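## Task

The blocks on the mat are meant to read "BOX" left to right, as viewed from the midpoint between the two arm bases, but one letter is absent. Put the block carrying that letter in place. All three blocks must rest entirely on the mat, touching or nearly touching in one straight line, each with its letter facing up and not upside down. The leftover fourth block must end up off the mat. The arrangement must hold by itself, not be propped by the robot. Finally open the grippers and withdraw the arms.

## Robot and tools

Robot and frame. There are two arms, left_arm and right_arm. Each is a six-joint FANUC CRX arm fitted with a Robotiq 140 two-finger gripper. All poses use one scene frame. Its origin is on the table top between the arms, +z points up and +x points out over the table. left_arm's base is at (+0.020, +0.385, 0) and right_arm's base is at (+0.001, -0.386, 0), so left_arm sits on the +y side. The arm names do not tell you which side of an image something is on. A viewer at the midpoint between the bases looks toward +x, so for that viewer, reading left to right means going from larger y to smaller y.

Gripper geometry. The fingers point along the gripper's +z axis and close along its y axis. end_effector_position is the spot between the pads when they are shut. Closed fingertips extend about 33 mm past that spot, and fully open ones about 9 mm past it. While closing, the tips move roughly 24 mm farther out, so leave that much room above the table.

The 20-number row. Every command is one row of 20 plain numbers covering both arms, even if only one arm moves. The first 10 are for left_arm: x, y, z, qw, qx, qy, qz, position, force_limit, speed. The next 10 are the same for right_arm. x, y, z is an absolute target for end_effector_position, in metres in the scene frame. qw, qx, qy, qz is an absolute target orientation, scalar first. These together are a pose, not an offset. A call is refused and sends nothing if a target is more than 0.6 m from that arm's last reported position along any of the gripper's axes. On every control step the commanded pose is clipped to within 70 mm and 16 degrees of the measured one. When position and orientation cannot both be met, position wins. To keep a hand still, resend the exact pose from the last result before it stopped, plus the finger numbers it should keep. To hold orientation steady, reuse one fixed quaternion rather than copying the drifting reported one.

Finger numbers, each in [-1, 1]. position: +1 is fully open (140 mm), about -0.8 is where the pads touch, and -1 closes until blocked. force_limit: about 14 N at -1, 60 N at 0 and 107 N at +1. speed: about 30 mm/s at -1, 140 at 0 and 250 at +1. A 0 is a real command, so to leave a gripper alone, repeat its previous three values. To squeeze harder on a held part, raise force_limit and change position from -1 to -0.98, or the other way.

Tools. execute_actions takes "actions", a list holding at most one item, and optionally "pictures" (true or false). An empty list only reports the state. {"rows": [...], "steps": n} plays up to 15 rows, one per 1/30 s step, with n at most 15 (default 15). If there are fewer rows than steps, the last row is repeated. {"steps": n} without rows waits up to 300 steps, counted from the previous result, and your thinking time counts toward them. After an action ends, the arm continues only to its last clipped pose. Check where it ended and send the rest.

move takes "target" (one 20-number row) and "speed" (0.002 to 0.5 m/s, default 0.25; turning limited to twice that in rad/s). Each hand travels in a straight line toward its pose. Both paths finish together, and a path lasts 0.5 to 10 s; if more time is needed, both stop after 10 s, short of their targets. Finger values are sent at the start. Paths do not avoid objects or the other arm. Hands lag and can overshoot the speed, especially when an arm is nearly stretched out. Its "move:" line reports done, off_target, moving, held or fault, and any limits: paced means a pose was clipped, held means some steps were blocked by a check.

wait takes "seconds" (0 to 10). zoom_image takes "camera" (cam_high, cam_low, cam_left_wrist or cam_right_wrist) and "region" [x0, y0, x1, y1] in image pixels from the top-left corner, at most 504 by 504. The images are 504x504, and calibration data is provided. read_manual returns licence text only. finished_scene takes "scene" (1 or 2), grades the scene and starts the next one. It is final.

Reading results. The state line gives each hand's position and quat_wxyz. The printed position may be off, more so at long reach. object_status: 0 moving, 1 blocked while opening, 2 blocked while closing (a grip), 3 reached the target or pads met (a thin item may still be held). A grip is confirmed by status 2. position_measured is in counts: 3 is fully open and 230 is pads touching. HELD marks steps that were not sent. "pose unreachable" means a clearance check changed or blocked an arm's command. "Hand target" shows where the controller is currently driving each hand. Flange force is an estimate that includes the weight of anything held. MOTOR HOT warns of overheating, and OVER-TEMPERATURE FAULT means the arm is braked until it cools.

Limits and hazards. Joint ranges (rad): waist ±3.491, shoulder ±3.140, elbow -1.187 to 4.328, forearm roll ±3.316, wrist pitch ±3.140, wrist roll ±3.927. Load limits: 145 N m for the first three joints and 36.4 N m for the wrist joints. Reaching a load limit, or an outside force of 150 N, stops that arm for 10 s and it goes limp. The arms are stiff, so aiming even slightly past a hard contact can cause a fault, and faster approaches hit harder. Do not let the arms collide or press on each other. Never push or drop anything off the table. Expect occasional tugs on held parts or nudges to loose blocks. At the end the blocks must rest on their own, with the grippers open and clear.

Each tool is called after ">>>" as name(argument=value, ...) on one line, values as JSON.

## Session

I'll start by looking at the current state of the scene.

>>> execute_actions(actions=[])

Scene clock: 0.00 s of 7600.00 s.
left_arm: end_effector_position=(+0.0929, +0.4622, +0.1539) position_measured=3 object_status=3 end_effector_quat_wxyz=(+0.737, +0.259, -0.589, +0.205) | right_arm: end_effector_position=(-0.0108, +0.1494, +0.2735) position_measured=3 object_status=3 end_effector_quat_wxyz=(-0.264, +0.758, -0.480, +0.354)
Joint positions: left_arm=[ 0.901  0.726 -0.337 -0.373 -2.224 -1.608] | right_arm=[ 2.142  0.379  0.01   0.726 -1.774 -1.878]
Joint velocities: left_arm=[ 0.001  0.001  0.     0.     0.    -0.   ] | right_arm=[-0.002 -0.    -0.    -0.    -0.    -0.   ]
Flange force (N, the push that the arm receives, along the gripper's own x y z axes): no reading
Hand target (left_arm): +0.093, +0.462, +0.154; +0.737, +0.259, -0.589, +0.205
Hand target (right_arm): -0.011, +0.149, +0.273; -0.264, +0.758, -0.480, +0.354

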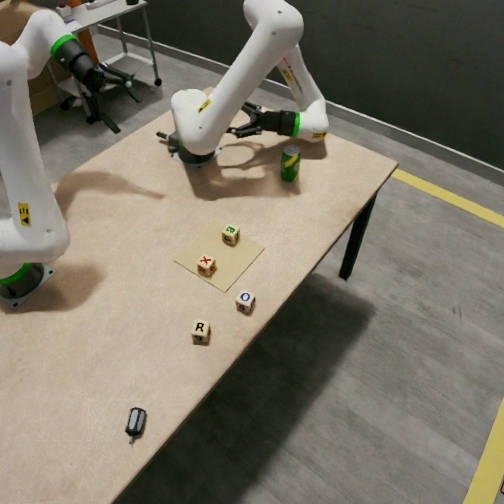

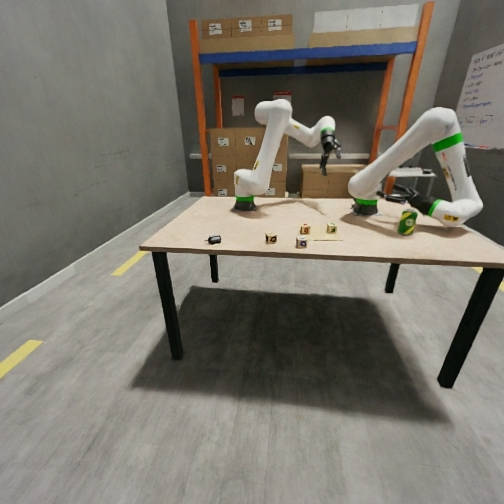

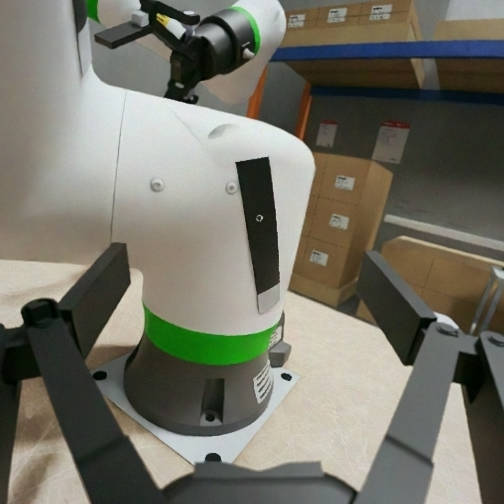

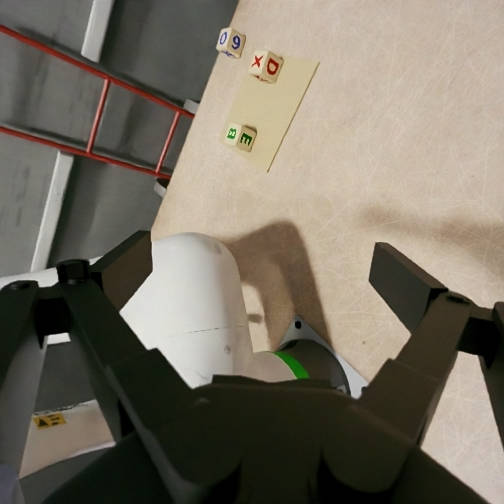

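>>> zoom_image(camera="cam_high", region=[150, 200, 290, 360])

>>> zoom_image(camera="cam_low", region=[190, 200, 430, 260])

>>> zoom_image(camera="cam_right_wrist", region=[190, 10, 350, 180])

Region (150, 200, 290, 360) of cam_high's 504x504 image, scaled by 3.150, with more detail than that image has; it fills the left 441 columns of this view, and the rest is white.

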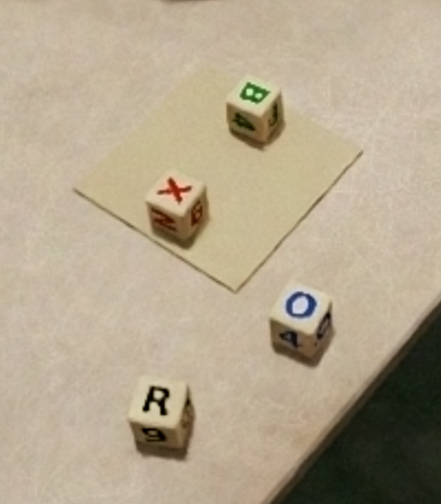

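Region (190, 200, 430, 260) of cam_low's 504x504 image, scaled by 2.100, with more detail than that image has; it fills the top 126 rows of this view, and the rest is white.

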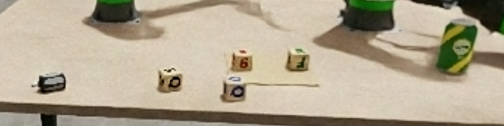

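Region (190, 10, 350, 180) of cam_right_wrist's 504x504 image, scaled by 2.965, with more detail than that image has; it fills the left 474 columns of this view, and the rest is white.

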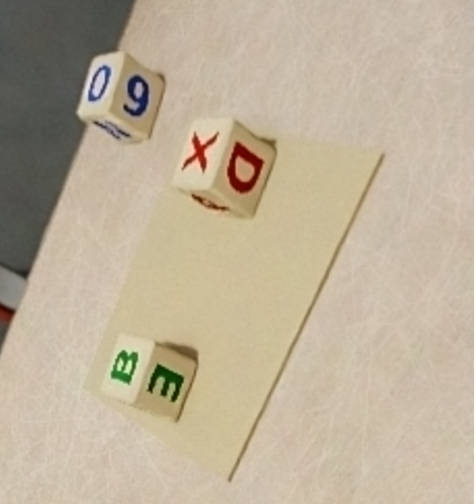

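>>> zoom_image(camera="cam_high", region=[170, 215, 270, 315])

>>> zoom_image(camera="cam_high", region=[225, 280, 265, 320])

>>> zoom_image(camera="cam_high", region=[210, 215, 250, 255])

>>> zoom_image(camera="cam_high", region=[186, 245, 226, 285])

Region (170, 215, 270, 315) of cam_high's 504x504 image, scaled by 5.040, with more detail than that image has.

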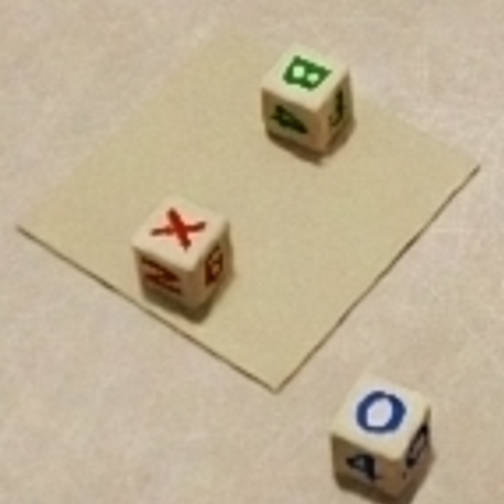

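Region (225, 280, 265, 320) of cam_high's 504x504 image, scaled by 12.600, with more detail than that image has.

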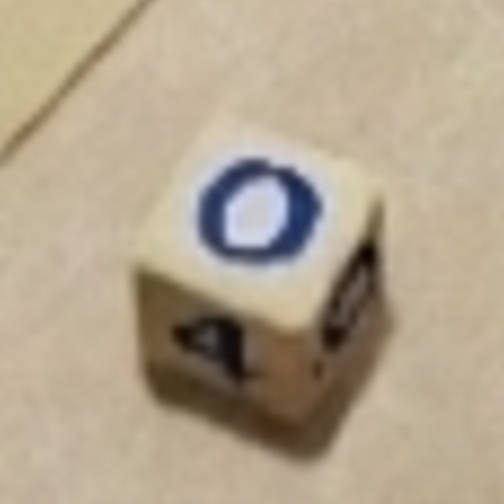

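Region (210, 215, 250, 255) of cam_high's 504x504 image, scaled by 12.600, with more detail than that image has.

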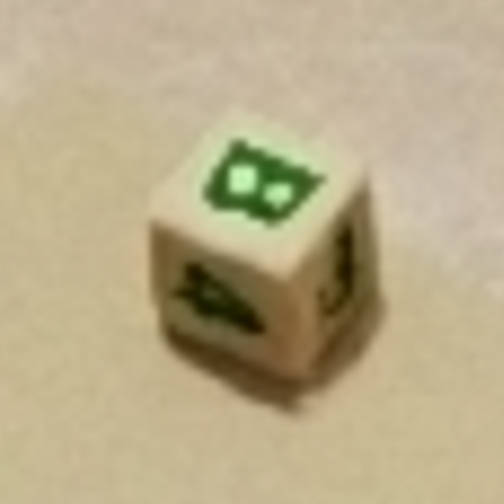

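Region (186, 245, 226, 285) of cam_high's 504x504 image, scaled by 12.600, with more detail than that image has.

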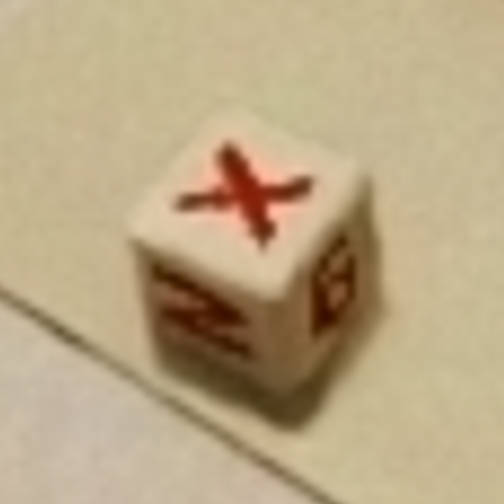

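>>> zoom_image(camera="cam_right_wrist", region=[210, 110, 270, 160])

>>> zoom_image(camera="cam_right_wrist", region=[205, 15, 295, 90])

>>> zoom_image(camera="cam_high", region=[180, 310, 220, 350])

Region (210, 110, 270, 160) of cam_right_wrist's 504x504 image, scaled by 8.400, with more detail than that image has.

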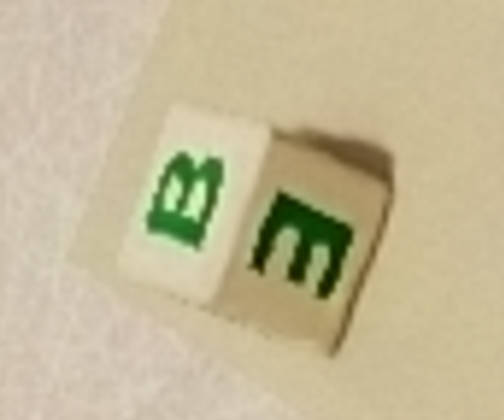

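Region (205, 15, 295, 90) of cam_right_wrist's 504x504 image, scaled by 5.600, with more detail than that image has.

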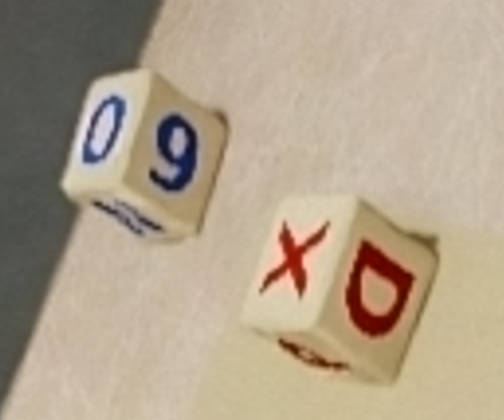

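Region (180, 310, 220, 350) of cam_high's 504x504 image, scaled by 12.600, with more detail than that image has.

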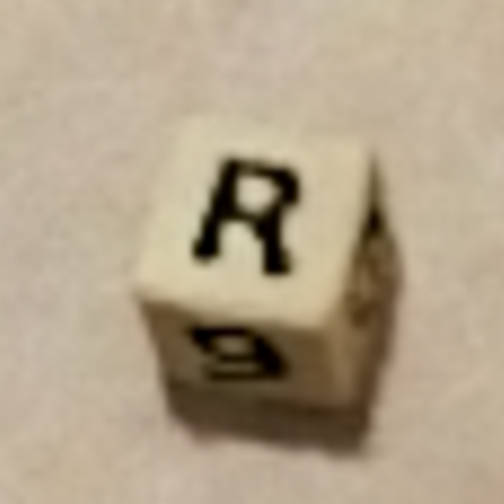

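>>> zoom_image(camera="cam_low", region=[255, 215, 355, 255])

Region (255, 215, 355, 255) of cam_low's 504x504 image, scaled by 5.040, with more detail than that image has; it fills the top 202 rows of this view, and the rest is white.

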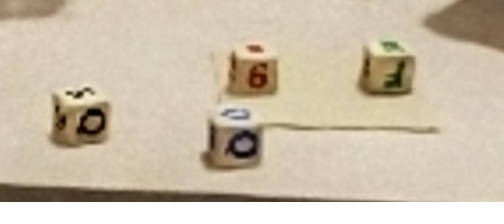

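>>> zoom_image(camera="cam_low", region=[290, 218, 345, 252])

Region (290, 218, 345, 252) of cam_low's 504x504 image, scaled by 9.164, with more detail than that image has; it fills the top 312 rows of this view, and the rest is white.

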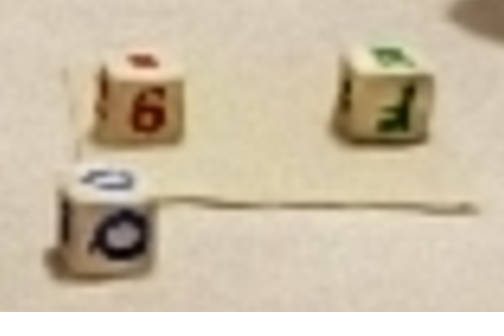

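>>> move(target=[0.0929, 0.4622, 0.1539, 0.737, 0.259, -0.589, 0.205, 1, 0, 0, 0.579, -0.036, 0.13, 0, 0.9969, 0.0785, 0, 0.25, 0.3, 0.5], speed=0.35)

Scene clock: 122.83 s of 7600.00 s.
left_arm: end_effector_position=(+0.0929, +0.4622, +0.1539) position_measured=3 object_status=3 end_effector_quat_wxyz=(+0.737, +0.259, -0.589, +0.205) | right_arm: end_effector_position=(+0.5774, -0.0359, +0.1290) position_measured=98 object_status=3 end_effector_quat_wxyz=(+0.001, +0.997, +0.078, -0.003)
Joint positions: left_arm=[ 0.9    0.726 -0.337 -0.373 -2.224 -1.609] | right_arm=[ 0.627  0.613  0.532 -0.002 -1.497  0.988]
Joint velocities: left_arm=[-0.001  0.    -0.    -0.001 -0.    -0.002] | right_arm=[-0.     0.001  0.001 -0.    -0.001 -0.002]
Flange force (N, the push that the arm receives, along the gripper's own x y z axes): left_arm=[3.0 2.9 3.7] | right_arm=[-15.7 6.7 2.3]
Hand target (left_arm): +0.093, +0.462, +0.154; +0.737, +0.259, -0.589, +0.205
Hand target (right_arm): +0.577, -0.036, +0.129; +0.001, +0.997, +0.078, -0.003
Off the commanded pose (left_arm): 0.000 m, 0 deg.
Off the commanded pose (right_arm): 0.002 m, 0 deg.
After step 90, 117.00 s passed at rest.
move: done
camera_calibration (this result's frames):
cam_left_wrist: T_world_to_cam=[[-0.569308, 0.79598, 0.205678, -0.350742], [0.0698876, 0.29613, -0.952587, 0.0178633], [-0.819148, -0.527941, -0.224219, 0.527349], [0, 0, 0, 1]] pos_world=[0.231048, 0.552303, 0.207398]
cam_right_wrist: T_world_to_cam=[[0.197613, -0.98019, -0.0133255, -0.142611], [-0.919783, -0.190102, 0.343308, 0.483334], [-0.33904, -0.0555856, -0.939128, 0.503715], [0, 0, 0, 1]] pos_world=[0.643524, -0.0199042, 0.30522]

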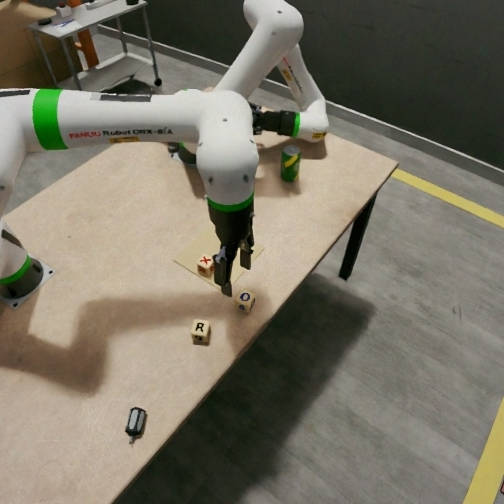

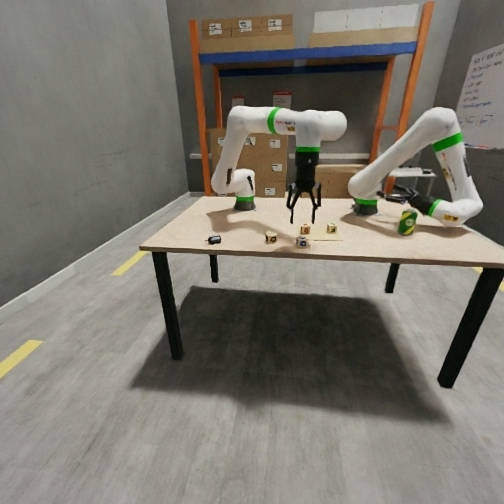

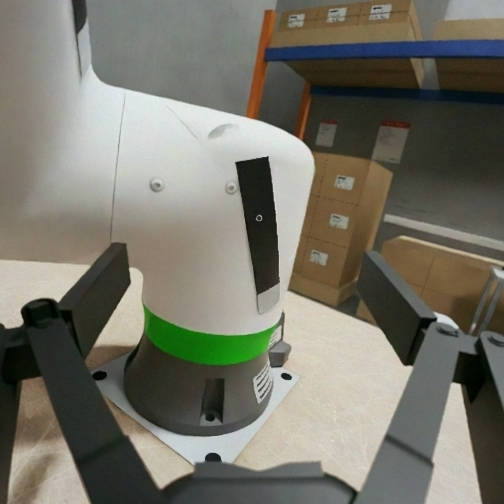

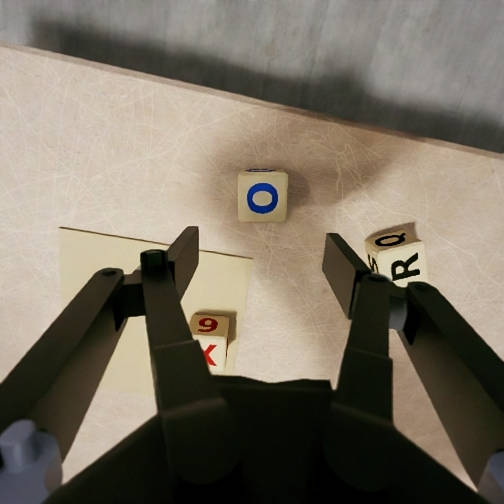

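>>> zoom_image(camera="cam_right_wrist", region=[222, 155, 302, 235])

Region (222, 155, 302, 235) of cam_right_wrist's 504x504 image, scaled by 6.300, with more detail than that image has.

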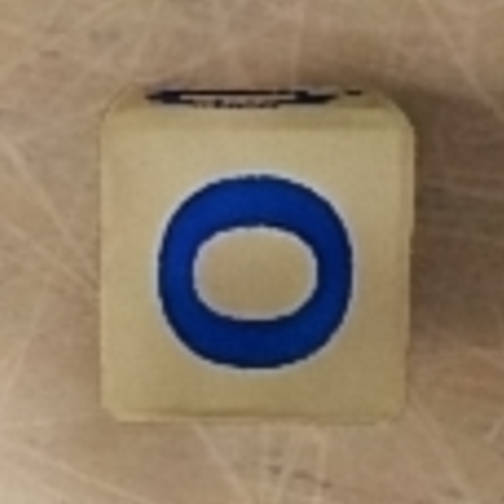

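>>> zoom_image(camera="cam_right_wrist", region=[160, 200, 370, 330])

Region (160, 200, 370, 330) of cam_right_wrist's 504x504 image, scaled by 2.400, with more detail than that image has; it fills the top 312 rows of this view, and the rest is white.

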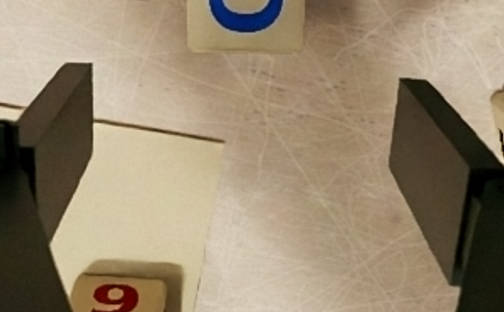

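>>> zoom_image(camera="cam_right_wrist", region=[175, 300, 255, 380])

Region (175, 300, 255, 380) of cam_right_wrist's 504x504 image, scaled by 6.300, with more detail than that image has.

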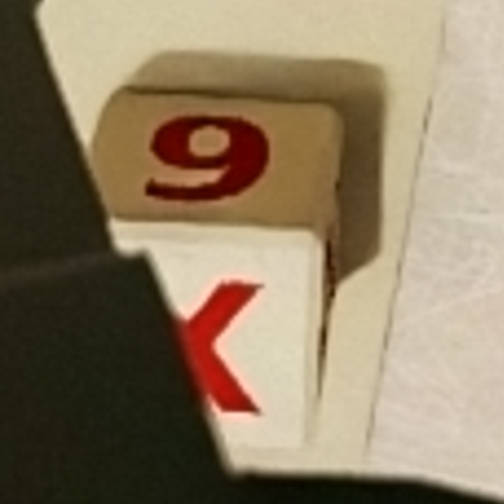

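>>> move(target=[0.0929, 0.4622, 0.1539, 0.737, 0.259, -0.589, 0.205, 1, 0, 0, 0.602, -0.032, 0.048, 0, 0.99497, 0.10019, 0, 0.25, 0.3, 0.5], speed=0.15)

Scene clock: 188.90 s of 7600.00 s.
left_arm: end_effector_position=(+0.0929, +0.4622, +0.1539) position_measured=3 object_status=3 end_effector_quat_wxyz=(+0.737, +0.259, -0.589, +0.205) | right_arm: end_effector_position=(+0.6018, -0.0321, +0.0480) position_measured=98 object_status=3 end_effector_quat_wxyz=(-0.000, +0.995, +0.100, -0.000)
Joint positions: left_arm=[ 0.9    0.726 -0.337 -0.373 -2.224 -1.609] | right_arm=[ 0.607  0.703  0.485 -0.    -1.353  1.052]
Joint velocities: left_arm=[-0.    -0.001 -0.    -0.    -0.    -0.   ] | right_arm=[-0.002  0.001  0.001  0.    -0.     0.   ]
Flange force (N, the push that the arm receives, along the gripper's own x y z axes): left_arm=[3.0 1.5 3.6] | right_arm=[-21.5 7.9 1.7]
Hand target (left_arm): +0.093, +0.462, +0.154; +0.737, +0.259, -0.589, +0.205
Hand target (right_arm): +0.602, -0.032, +0.048; -0.000, +0.995, +0.100, -0.000
Off the commanded pose (left_arm): 0.000 m, 0 deg.
Off the commanded pose (right_arm): 0.000 m, 0 deg.
After step 90, 62.20 s passed at rest.
move: done
camera_calibration (this result's frames):
cam_left_wrist: T_world_to_cam=[[-0.569309, 0.79598, 0.20568, -0.350743], [0.06989, 0.296134, -0.952586, 0.0178602], [-0.819148, -0.527941, -0.224222, 0.52735], [0, 0, 0, 1]] pos_world=[0.231048, 0.552304, 0.207398]
cam_right_wrist: T_world_to_cam=[[0.240676, -0.970482, -0.0154982, -0.170315], [-0.912603, -0.231701, 0.336854, 0.528989], [-0.330502, -0.066929, -0.941429, 0.430774], [0, 0, 0, 1]] pos_world=[0.666119, -0.0138891, 0.224711]

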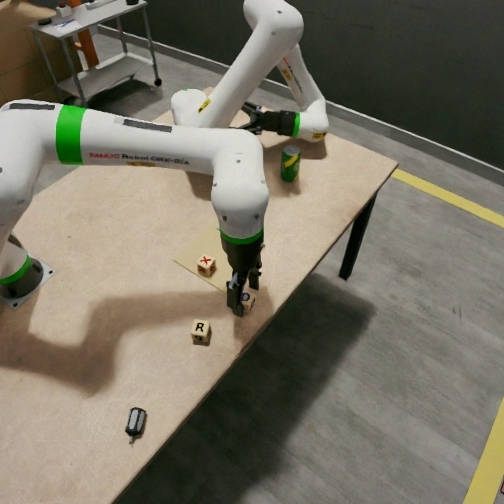

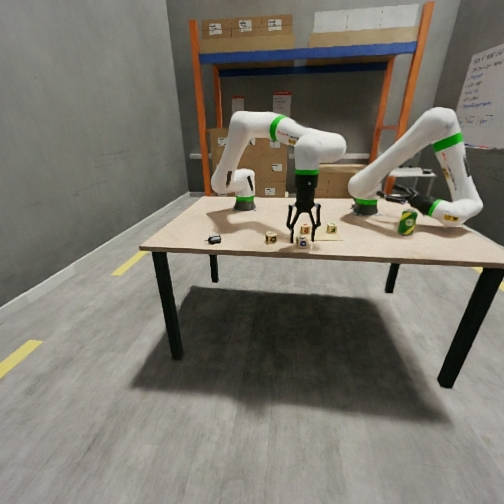

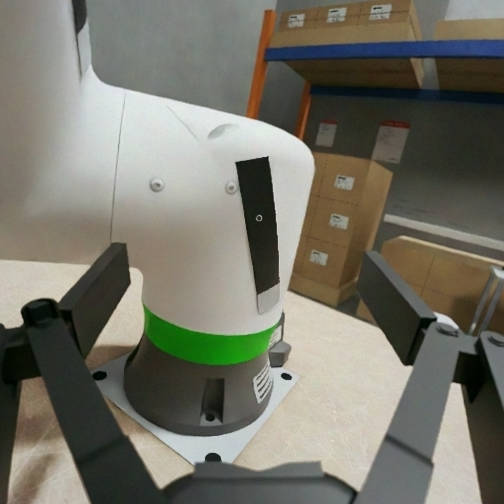

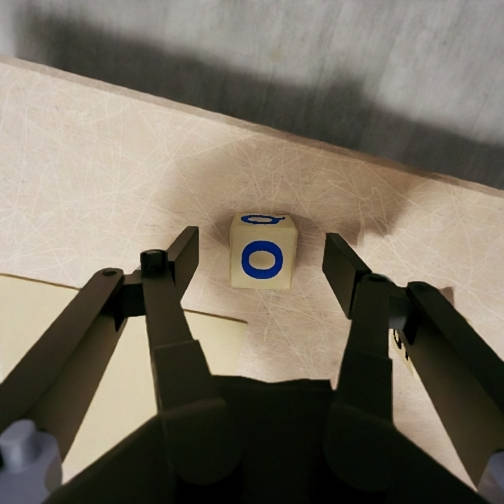

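>>> zoom_image(camera="cam_right_wrist", region=[180, 195, 345, 305])

Region (180, 195, 345, 305) of cam_right_wrist's 504x504 image, scaled by 3.055, with more detail than that image has.

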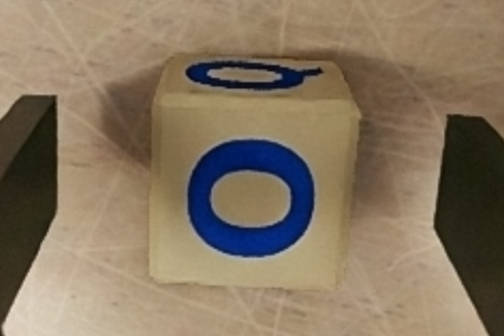

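>>> execute_actions(actions=[{"rows": [[0.0929, 0.4622, 0.1539, 0.737, 0.259, -0.589, 0.205, 1, 0, 0, 0.602, -0.032, 0.048, 0, 0.99497, 0.10019, 0, -1, 0.2, 0]], "steps": 15}], pictures=false)

Scene clock: 194.30 s of 7600.00 s.
left_arm: end_effector_position=(+0.0929, +0.4622, +0.1539) position_measured=3 object_status=3 end_effector_quat_wxyz=(+0.737, +0.259, -0.589, +0.205) | right_arm: end_effector_position=(+0.6021, -0.0319, +0.0481) position_measured=172 object_status=0 end_effector_quat_wxyz=(-0.000, +0.995, +0.100, +0.000)
Joint positions: left_arm=[ 0.9    0.726 -0.337 -0.373 -2.224 -1.609] | right_arm=[ 0.607  0.704  0.486  0.    -1.353  1.051]
Joint velocities: left_arm=[ 0.     0.001 -0.    -0.    -0.001 -0.001] | right_arm=[-0.     0.    -0.     0.001 -0.001  0.   ]
Flange force (N, the push that the arm receives, along the gripper's own x y z axes): left_arm=[3.3 0.3 3.3] | right_arm=[-15.9 4.6 -10.1]
Hand target (left_arm): +0.093, +0.462, +0.154; +0.737, +0.259, -0.589, +0.205
Hand target (right_arm): +0.602, -0.032, +0.048; -0.000, +0.995, +0.100, +0.000
Off the commanded pose (left_arm): 0.000 m, 0 deg.
Off the commanded pose (right_arm): 0.000 m, 0 deg.
Steps of this call (steps 1 to 90: nothing new was sent; then 1.90 s passed at rest; steps 91 to 105: all 15 steps of this action). Readings (end_effector_position | what the end effector reports):
91: left_arm (+0.0929, +0.4622, +0.1539) | right_arm (+0.6019, -0.0320, +0.0480) | left_arm position_measured=3 object_status=3 | right_arm position_measured=98 object_status=0
92: left_arm (+0.0929, +0.4622, +0.1539) | right_arm (+0.6020, -0.0320, +0.0480) | left_arm position_measured=3 object_status=3 | right_arm position_measured=103 object_status=0
94: left_arm (+0.0929, +0.4622, +0.1539) | right_arm (+0.6020, -0.0319, +0.0480) | left_arm position_measured=3 object_status=3 | right_arm position_measured=118 object_status=0
98: left_arm (+0.0929, +0.4622, +0.1539) | right_arm (+0.6020, -0.0319, +0.0480) | left_arm position_measured=3 object_status=3 | right_arm position_measured=148 object_status=0
105: the state above

>>> move(target=[0.0929, 0.4622, 0.1539, 0.737, 0.259, -0.589, 0.205, 1, 0, 0, 0.427, 0.060, 0.11, 0, 0.7530, -0.6580, 0, -1, 0.2, 0], speed=0.45)

Scene clock: 215.70 s of 7600.00 s.
left_arm: end_effector_position=(+0.0929, +0.4622, +0.1539) position_measured=3 object_status=3 end_effector_quat_wxyz=(+0.737, +0.259, -0.589, +0.205) | right_arm: end_effector_position=(+0.4274, +0.0595, +0.1100) position_measured=172 object_status=2 end_effector_quat_wxyz=(-0.000, +0.753, -0.658, +0.001)
Joint positions: left_arm=[ 0.9    0.726 -0.337 -0.373 -2.224 -1.609] | right_arm=[ 0.908  0.458  0.256  0.001 -1.368 -0.887]
Joint velocities: left_arm=[ 0.001  0.001  0.    -0.001 -0.001 -0.001] | right_arm=[ 0.002 -0.    -0.    -0.     0.001 -0.001]
Flange force (N, the push that the arm receives, along the gripper's own x y z axes): left_arm=[2.2 0.8 2.8] | right_arm=[9.6 11.3 1.7]
Hand target (left_arm): +0.093, +0.462, +0.154; +0.737, +0.259, -0.589, +0.205
Hand target (right_arm): +0.427, +0.060, +0.110; -0.000, +0.753, -0.658, +0.001
Off the commanded pose (left_arm): 0.000 m, 0 deg.
Off the commanded pose (right_arm): 0.001 m, 0 deg.
After step 90, 16.13 s passed at rest.
move: done
camera_calibration (this result's frames):
cam_left_wrist: T_world_to_cam=[[-0.569308, 0.79598, 0.20568, -0.350743], [0.0698901, 0.296134, -0.952586, 0.0178601], [-0.819148, -0.52794, -0.224222, 0.527349], [0, 0, 0, 1]] pos_world=[0.231048, 0.552304, 0.207398]
cam_right_wrist: T_world_to_cam=[[-0.984308, -0.175672, -0.016617, 0.437911], [-0.170977, 0.926221, 0.335979, -0.0156089], [-0.0436313, 0.333548, -0.941723, 0.291179], [0, 0, 0, 1]] pos_world=[0.441075, -0.00573628, 0.286731]

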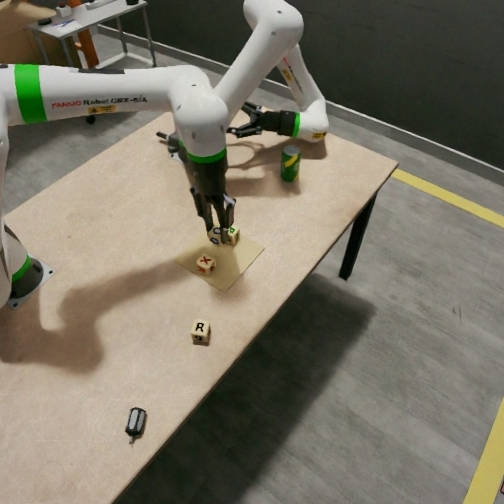

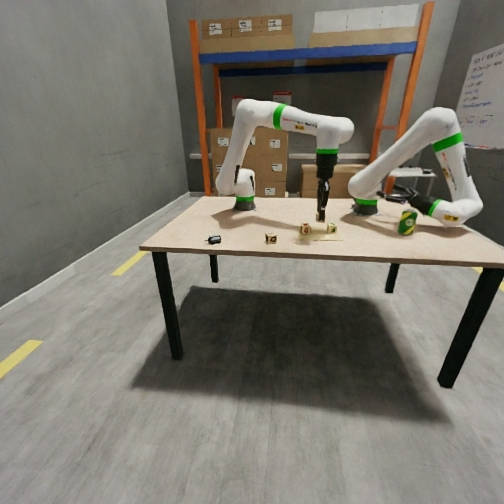

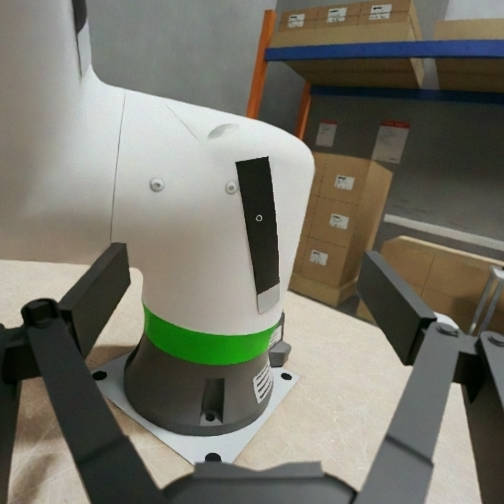

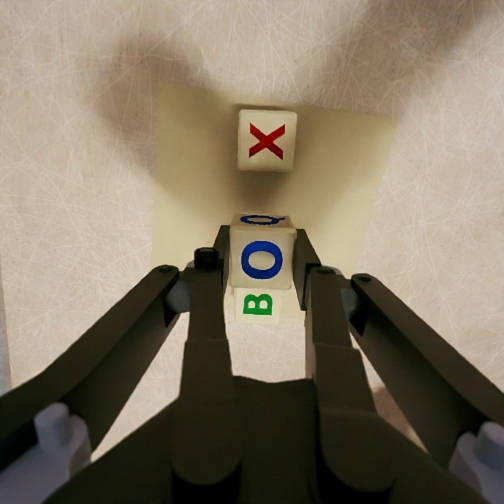

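The wrist camera sees X, the held O and B at once, so I'll zoom in to measure the alignment.

>>> zoom_image(camera="cam_right_wrist", region=[226, 100, 306, 180])

>>> zoom_image(camera="cam_right_wrist", region=[210, 205, 320, 335])

Region (226, 100, 306, 180) of cam_right_wrist's 504x504 image, scaled by 6.300, with more detail than that image has.

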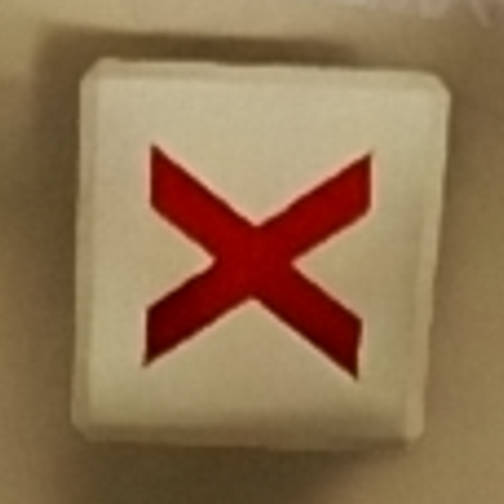

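Region (210, 205, 320, 335) of cam_right_wrist's 504x504 image, scaled by 3.877, with more detail than that image has; it fills the left 426 columns of this view, and the rest is white.

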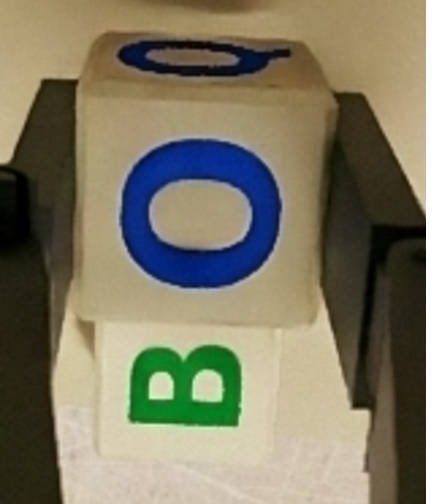

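>>> zoom_image(camera="cam_right_wrist", region=[140, 65, 190, 105])

>>> zoom_image(camera="cam_right_wrist", region=[370, 100, 420, 140])

Region (140, 65, 190, 105) of cam_right_wrist's 504x504 image, scaled by 10.080, with more detail than that image has; it fills the top 403 rows of this view, and the rest is white.

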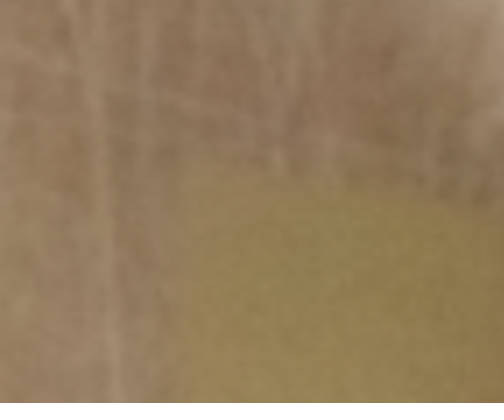

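Region (370, 100, 420, 140) of cam_right_wrist's 504x504 image, scaled by 10.080, with more detail than that image has; it fills the top 403 rows of this view, and the rest is white.

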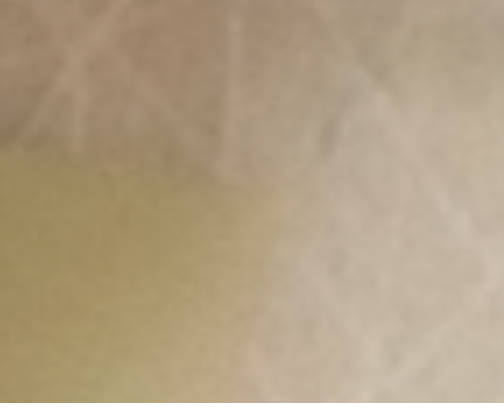

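>>> move(target=[0.0929, 0.4622, 0.1539, 0.737, 0.259, -0.589, 0.205, 1, 0, 0, 0.4274, 0.0562, 0.054, 0, 0.7530, -0.6580, 0, -1, 0.2, 0], speed=0.1)

Scene clock: 247.90 s of 7600.00 s.
left_arm: end_effector_position=(+0.0929, +0.4622, +0.1539) position_measured=3 object_status=3 end_effector_quat_wxyz=(+0.737, +0.259, -0.589, +0.205) | right_arm: end_effector_position=(+0.4273, +0.0560, +0.0540) position_measured=172 object_status=2 end_effector_quat_wxyz=(+0.000, +0.753, -0.658, -0.000)
Joint positions: left_arm=[ 0.9    0.726 -0.337 -0.373 -2.224 -1.609] | right_arm=[ 0.904  0.489  0.166 -0.    -1.248 -0.883]
Joint velocities: left_arm=[ 0.001 -0.001 -0.    -0.    -0.    -0.   ] | right_arm=[-0.001  0.    -0.003  0.004 -0.     0.   ]
Flange force (N, the push that the arm receives, along the gripper's own x y z axes): left_arm=[3.3 2.2 4.9] | right_arm=[16.8 8.1 3.6]
Hand target (left_arm): +0.093, +0.462, +0.154; +0.737, +0.259, -0.589, +0.205
Hand target (right_arm): +0.427, +0.056, +0.054; +0.000, +0.753, -0.658, -0.000
Off the commanded pose (left_arm): 0.000 m, 0 deg.
Off the commanded pose (right_arm): 0.000 m, 0 deg.
After step 90, 28.33 s passed at rest.
move: done
camera_calibration (this result's frames):
cam_left_wrist: T_world_to_cam=[[-0.569308, 0.79598, 0.20568, -0.350743], [0.0698899, 0.296134, -0.952586, 0.0178601], [-0.819148, -0.52794, -0.224222, 0.527349], [0, 0, 0, 1]] pos_world=[0.231048, 0.552304, 0.207398]
cam_right_wrist: T_world_to_cam=[[-0.984318, -0.175739, -0.0153084, 0.436195], [-0.170565, 0.925999, 0.336799, 0.00619704], [-0.0450132, 0.334128, -0.941452, 0.240117], [0, 0, 0, 1]] pos_world=[0.44122, -0.00931167, 0.230649]

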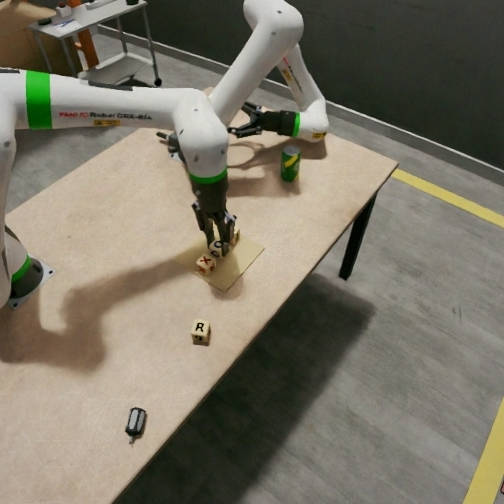

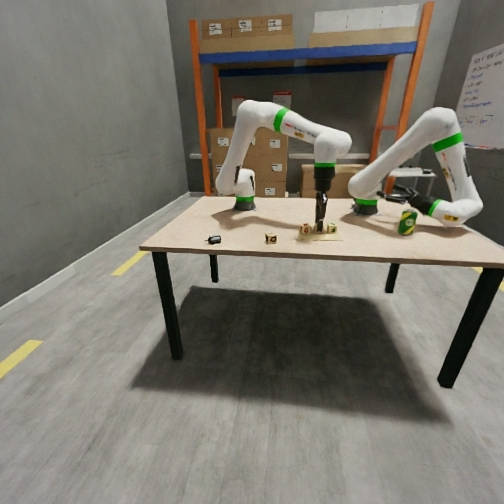

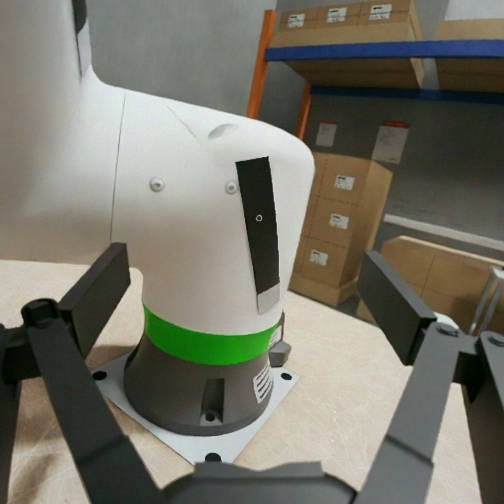

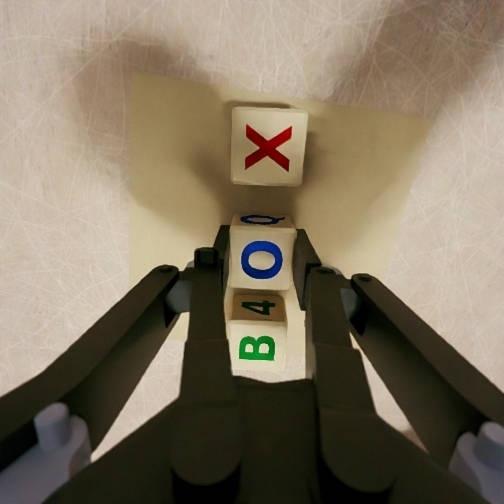

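>>> zoom_image(camera="cam_right_wrist", region=[215, 95, 325, 205])

>>> zoom_image(camera="cam_right_wrist", region=[205, 270, 315, 380])

Region (215, 95, 325, 205) of cam_right_wrist's 504x504 image, scaled by 4.582, with more detail than that image has.

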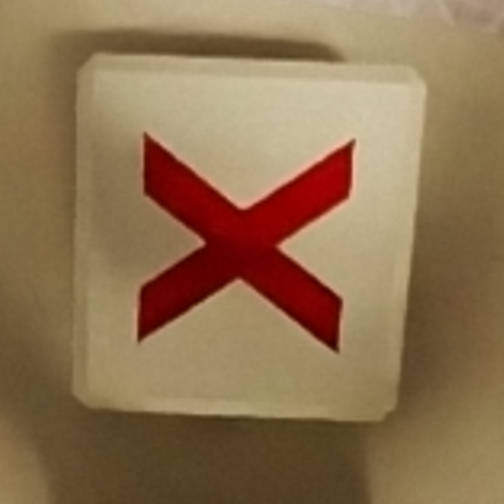

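Region (205, 270, 315, 380) of cam_right_wrist's 504x504 image, scaled by 4.582, with more detail than that image has.

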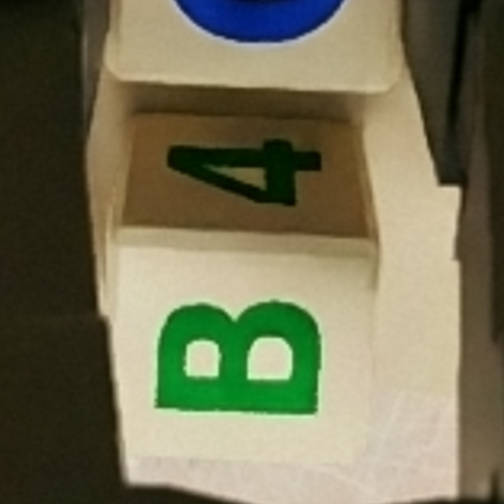

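>>> execute_actions(actions=[{"rows": [
[0.0929, 0.4622, 0.1539, 0.737, 0.259, -0.589, 0.205, 1, 0, 0, 0.4273, 0.0563, 0.0535, 0, 0.7530, -0.6580, 0, -1, 0.2, 0],
[0.0929, 0.4622, 0.1539, 0.737, 0.259, -0.589, 0.205, 1, 0, 0, 0.4273, 0.0563, 0.0530, 0, 0.7530, -0.6580, 0, -1, 0.2, 0],
[0.0929, 0.4622, 0.1539, 0.737, 0.259, -0.589, 0.205, 1, 0, 0, 0.4273, 0.0563, 0.0525, 0, 0.7530, -0.6580, 0, -1, 0.2, 0],
[0.0929, 0.4622, 0.1539, 0.737, 0.259, -0.589, 0.205, 1, 0, 0, 0.4273, 0.0563, 0.0520, 0, 0.7530, -0.6580, 0, -1, 0.2, 0],
[0.0929, 0.4622, 0.1539, 0.737, 0.259, -0.589, 0.205, 1, 0, 0, 0.4273, 0.0563, 0.0520, 0, 0.7530, -0.6580, 0, -1, 0.2, 0],
[0.0929, 0.4622, 0.1539, 0.737, 0.259, -0.589, 0.205, 1, 0, 0, 0.4273, 0.0563, 0.0520, 0, 0.7530, -0.6580, 0, -1, 0.2, 0],
[0.0929, 0.4622, 0.1539, 0.737, 0.259, -0.589, 0.205, 1, 0, 0, 0.4273, 0.0563, 0.0520, 0, 0.7530, -0.6580, 0, -1, 0.2, 0],
[0.0929, 0.4622, 0.1539, 0.737, 0.259, -0.589, 0.205, 1, 0, 0, 0.4273, 0.0563, 0.0520, 0, 0.7530, -0.6580, 0, -1, 0.2, 0],
[0.0929, 0.4622, 0.1539, 0.737, 0.259, -0.589, 0.205, 1, 0, 0, 0.4273, 0.0563, 0.0520, 0, 0.7530, -0.6580, 0, -1, 0.2, 0],
[0.0929, 0.4622, 0.1539, 0.737, 0.259, -0.589, 0.205, 1, 0, 0, 0.4273, 0.0563, 0.0520, 0, 0.7530, -0.6580, 0, 0.1, 0.2, 0]
], "steps": 15}])

Scene clock: 272.63 s of 7600.00 s.
left_arm: end_effector_position=(+0.0929, +0.4622, +0.1539) position_measured=3 object_status=3 end_effector_quat_wxyz=(+0.737, +0.259, -0.589, +0.205) | right_arm: end_effector_position=(+0.4273, +0.0563, +0.0520) position_measured=137 object_status=0 end_effector_quat_wxyz=(+0.000, +0.753, -0.658, -0.000)
Joint positions: left_arm=[ 0.9    0.726 -0.337 -0.373 -2.224 -1.609] | right_arm=[ 0.905  0.491  0.163 -0.    -1.244 -0.883]
Joint velocities: left_arm=[ 0.     0.     0.    -0.001 -0.     0.   ] | right_arm=[-0.    -0.     0.    -0.001  0.     0.001]
Flange force (N, the push that the arm receives, along the gripper's own x y z axes): left_arm=[2.8 2.4 4.1] | right_arm=[10.1 12.8 -0.6]
Hand target (left_arm): +0.093, +0.462, +0.154; +0.737, +0.259, -0.589, +0.205
Hand target (right_arm): +0.427, +0.056, +0.052; -0.000, +0.753, -0.658, -0.000
Off the commanded pose (left_arm): 0.000 m, 0 deg.
Off the commanded pose (right_arm): 0.000 m, 0 deg.
Steps of this call (steps 1 to 90: nothing new was sent; then 21.23 s passed at rest; steps 91 to 105: all 15 steps of this action). Readings (end_effector_position | what the end effector reports):
91: left_arm (+0.0929, +0.4622, +0.1539) | right_arm (+0.4273, +0.0561, +0.0540) | left_arm position_measured=3 object_status=3 | right_arm position_measured=172 object_status=2
92: left_arm (+0.0929, +0.4622, +0.1539) | right_arm (+0.4272, +0.0560, +0.0537) | left_arm position_measured=3 object_status=3 | right_arm position_measured=172 object_status=2
94: left_arm (+0.0929, +0.4622, +0.1539) | right_arm (+0.4272, +0.0562, +0.0526) | left_arm position_measured=3 object_status=3 | right_arm position_measured=172 object_status=2
98: left_arm (+0.0929, +0.4622, +0.1539) | right_arm (+0.4273, +0.0563, +0.0520) | left_arm position_measured=3 object_status=3 | right_arm position_measured=172 object_status=2
105: the state above
camera_calibration (this result's frames):
cam_left_wrist: T_world_to_cam=[[-0.569308, 0.79598, 0.20568, -0.350743], [0.0698898, 0.296134, -0.952586, 0.0178603], [-0.819148, -0.52794, -0.224222, 0.527349], [0, 0, 0, 1]] pos_world=[0.231048, 0.552304, 0.207398]
cam_right_wrist: T_world_to_cam=[[-0.984325, -0.175687, -0.015447, 0.436201], [-0.170559, 0.925978, 0.336859, 0.00658685], [-0.0448782, 0.334213, -0.941428, 0.238061], [0, 0, 0, 1]] pos_world=[0.441171, -0.00902747, 0.228636]

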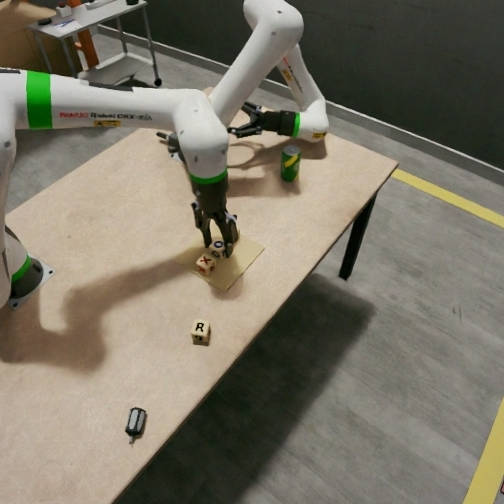

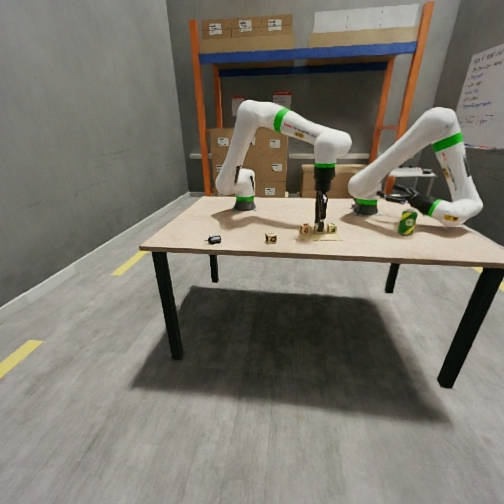

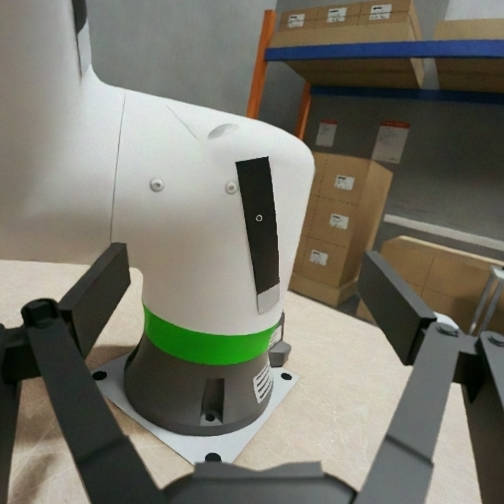

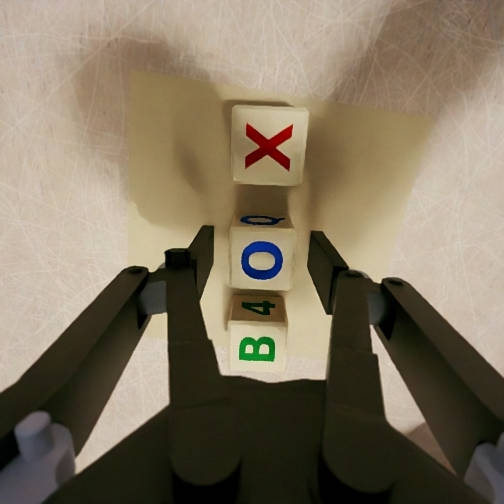

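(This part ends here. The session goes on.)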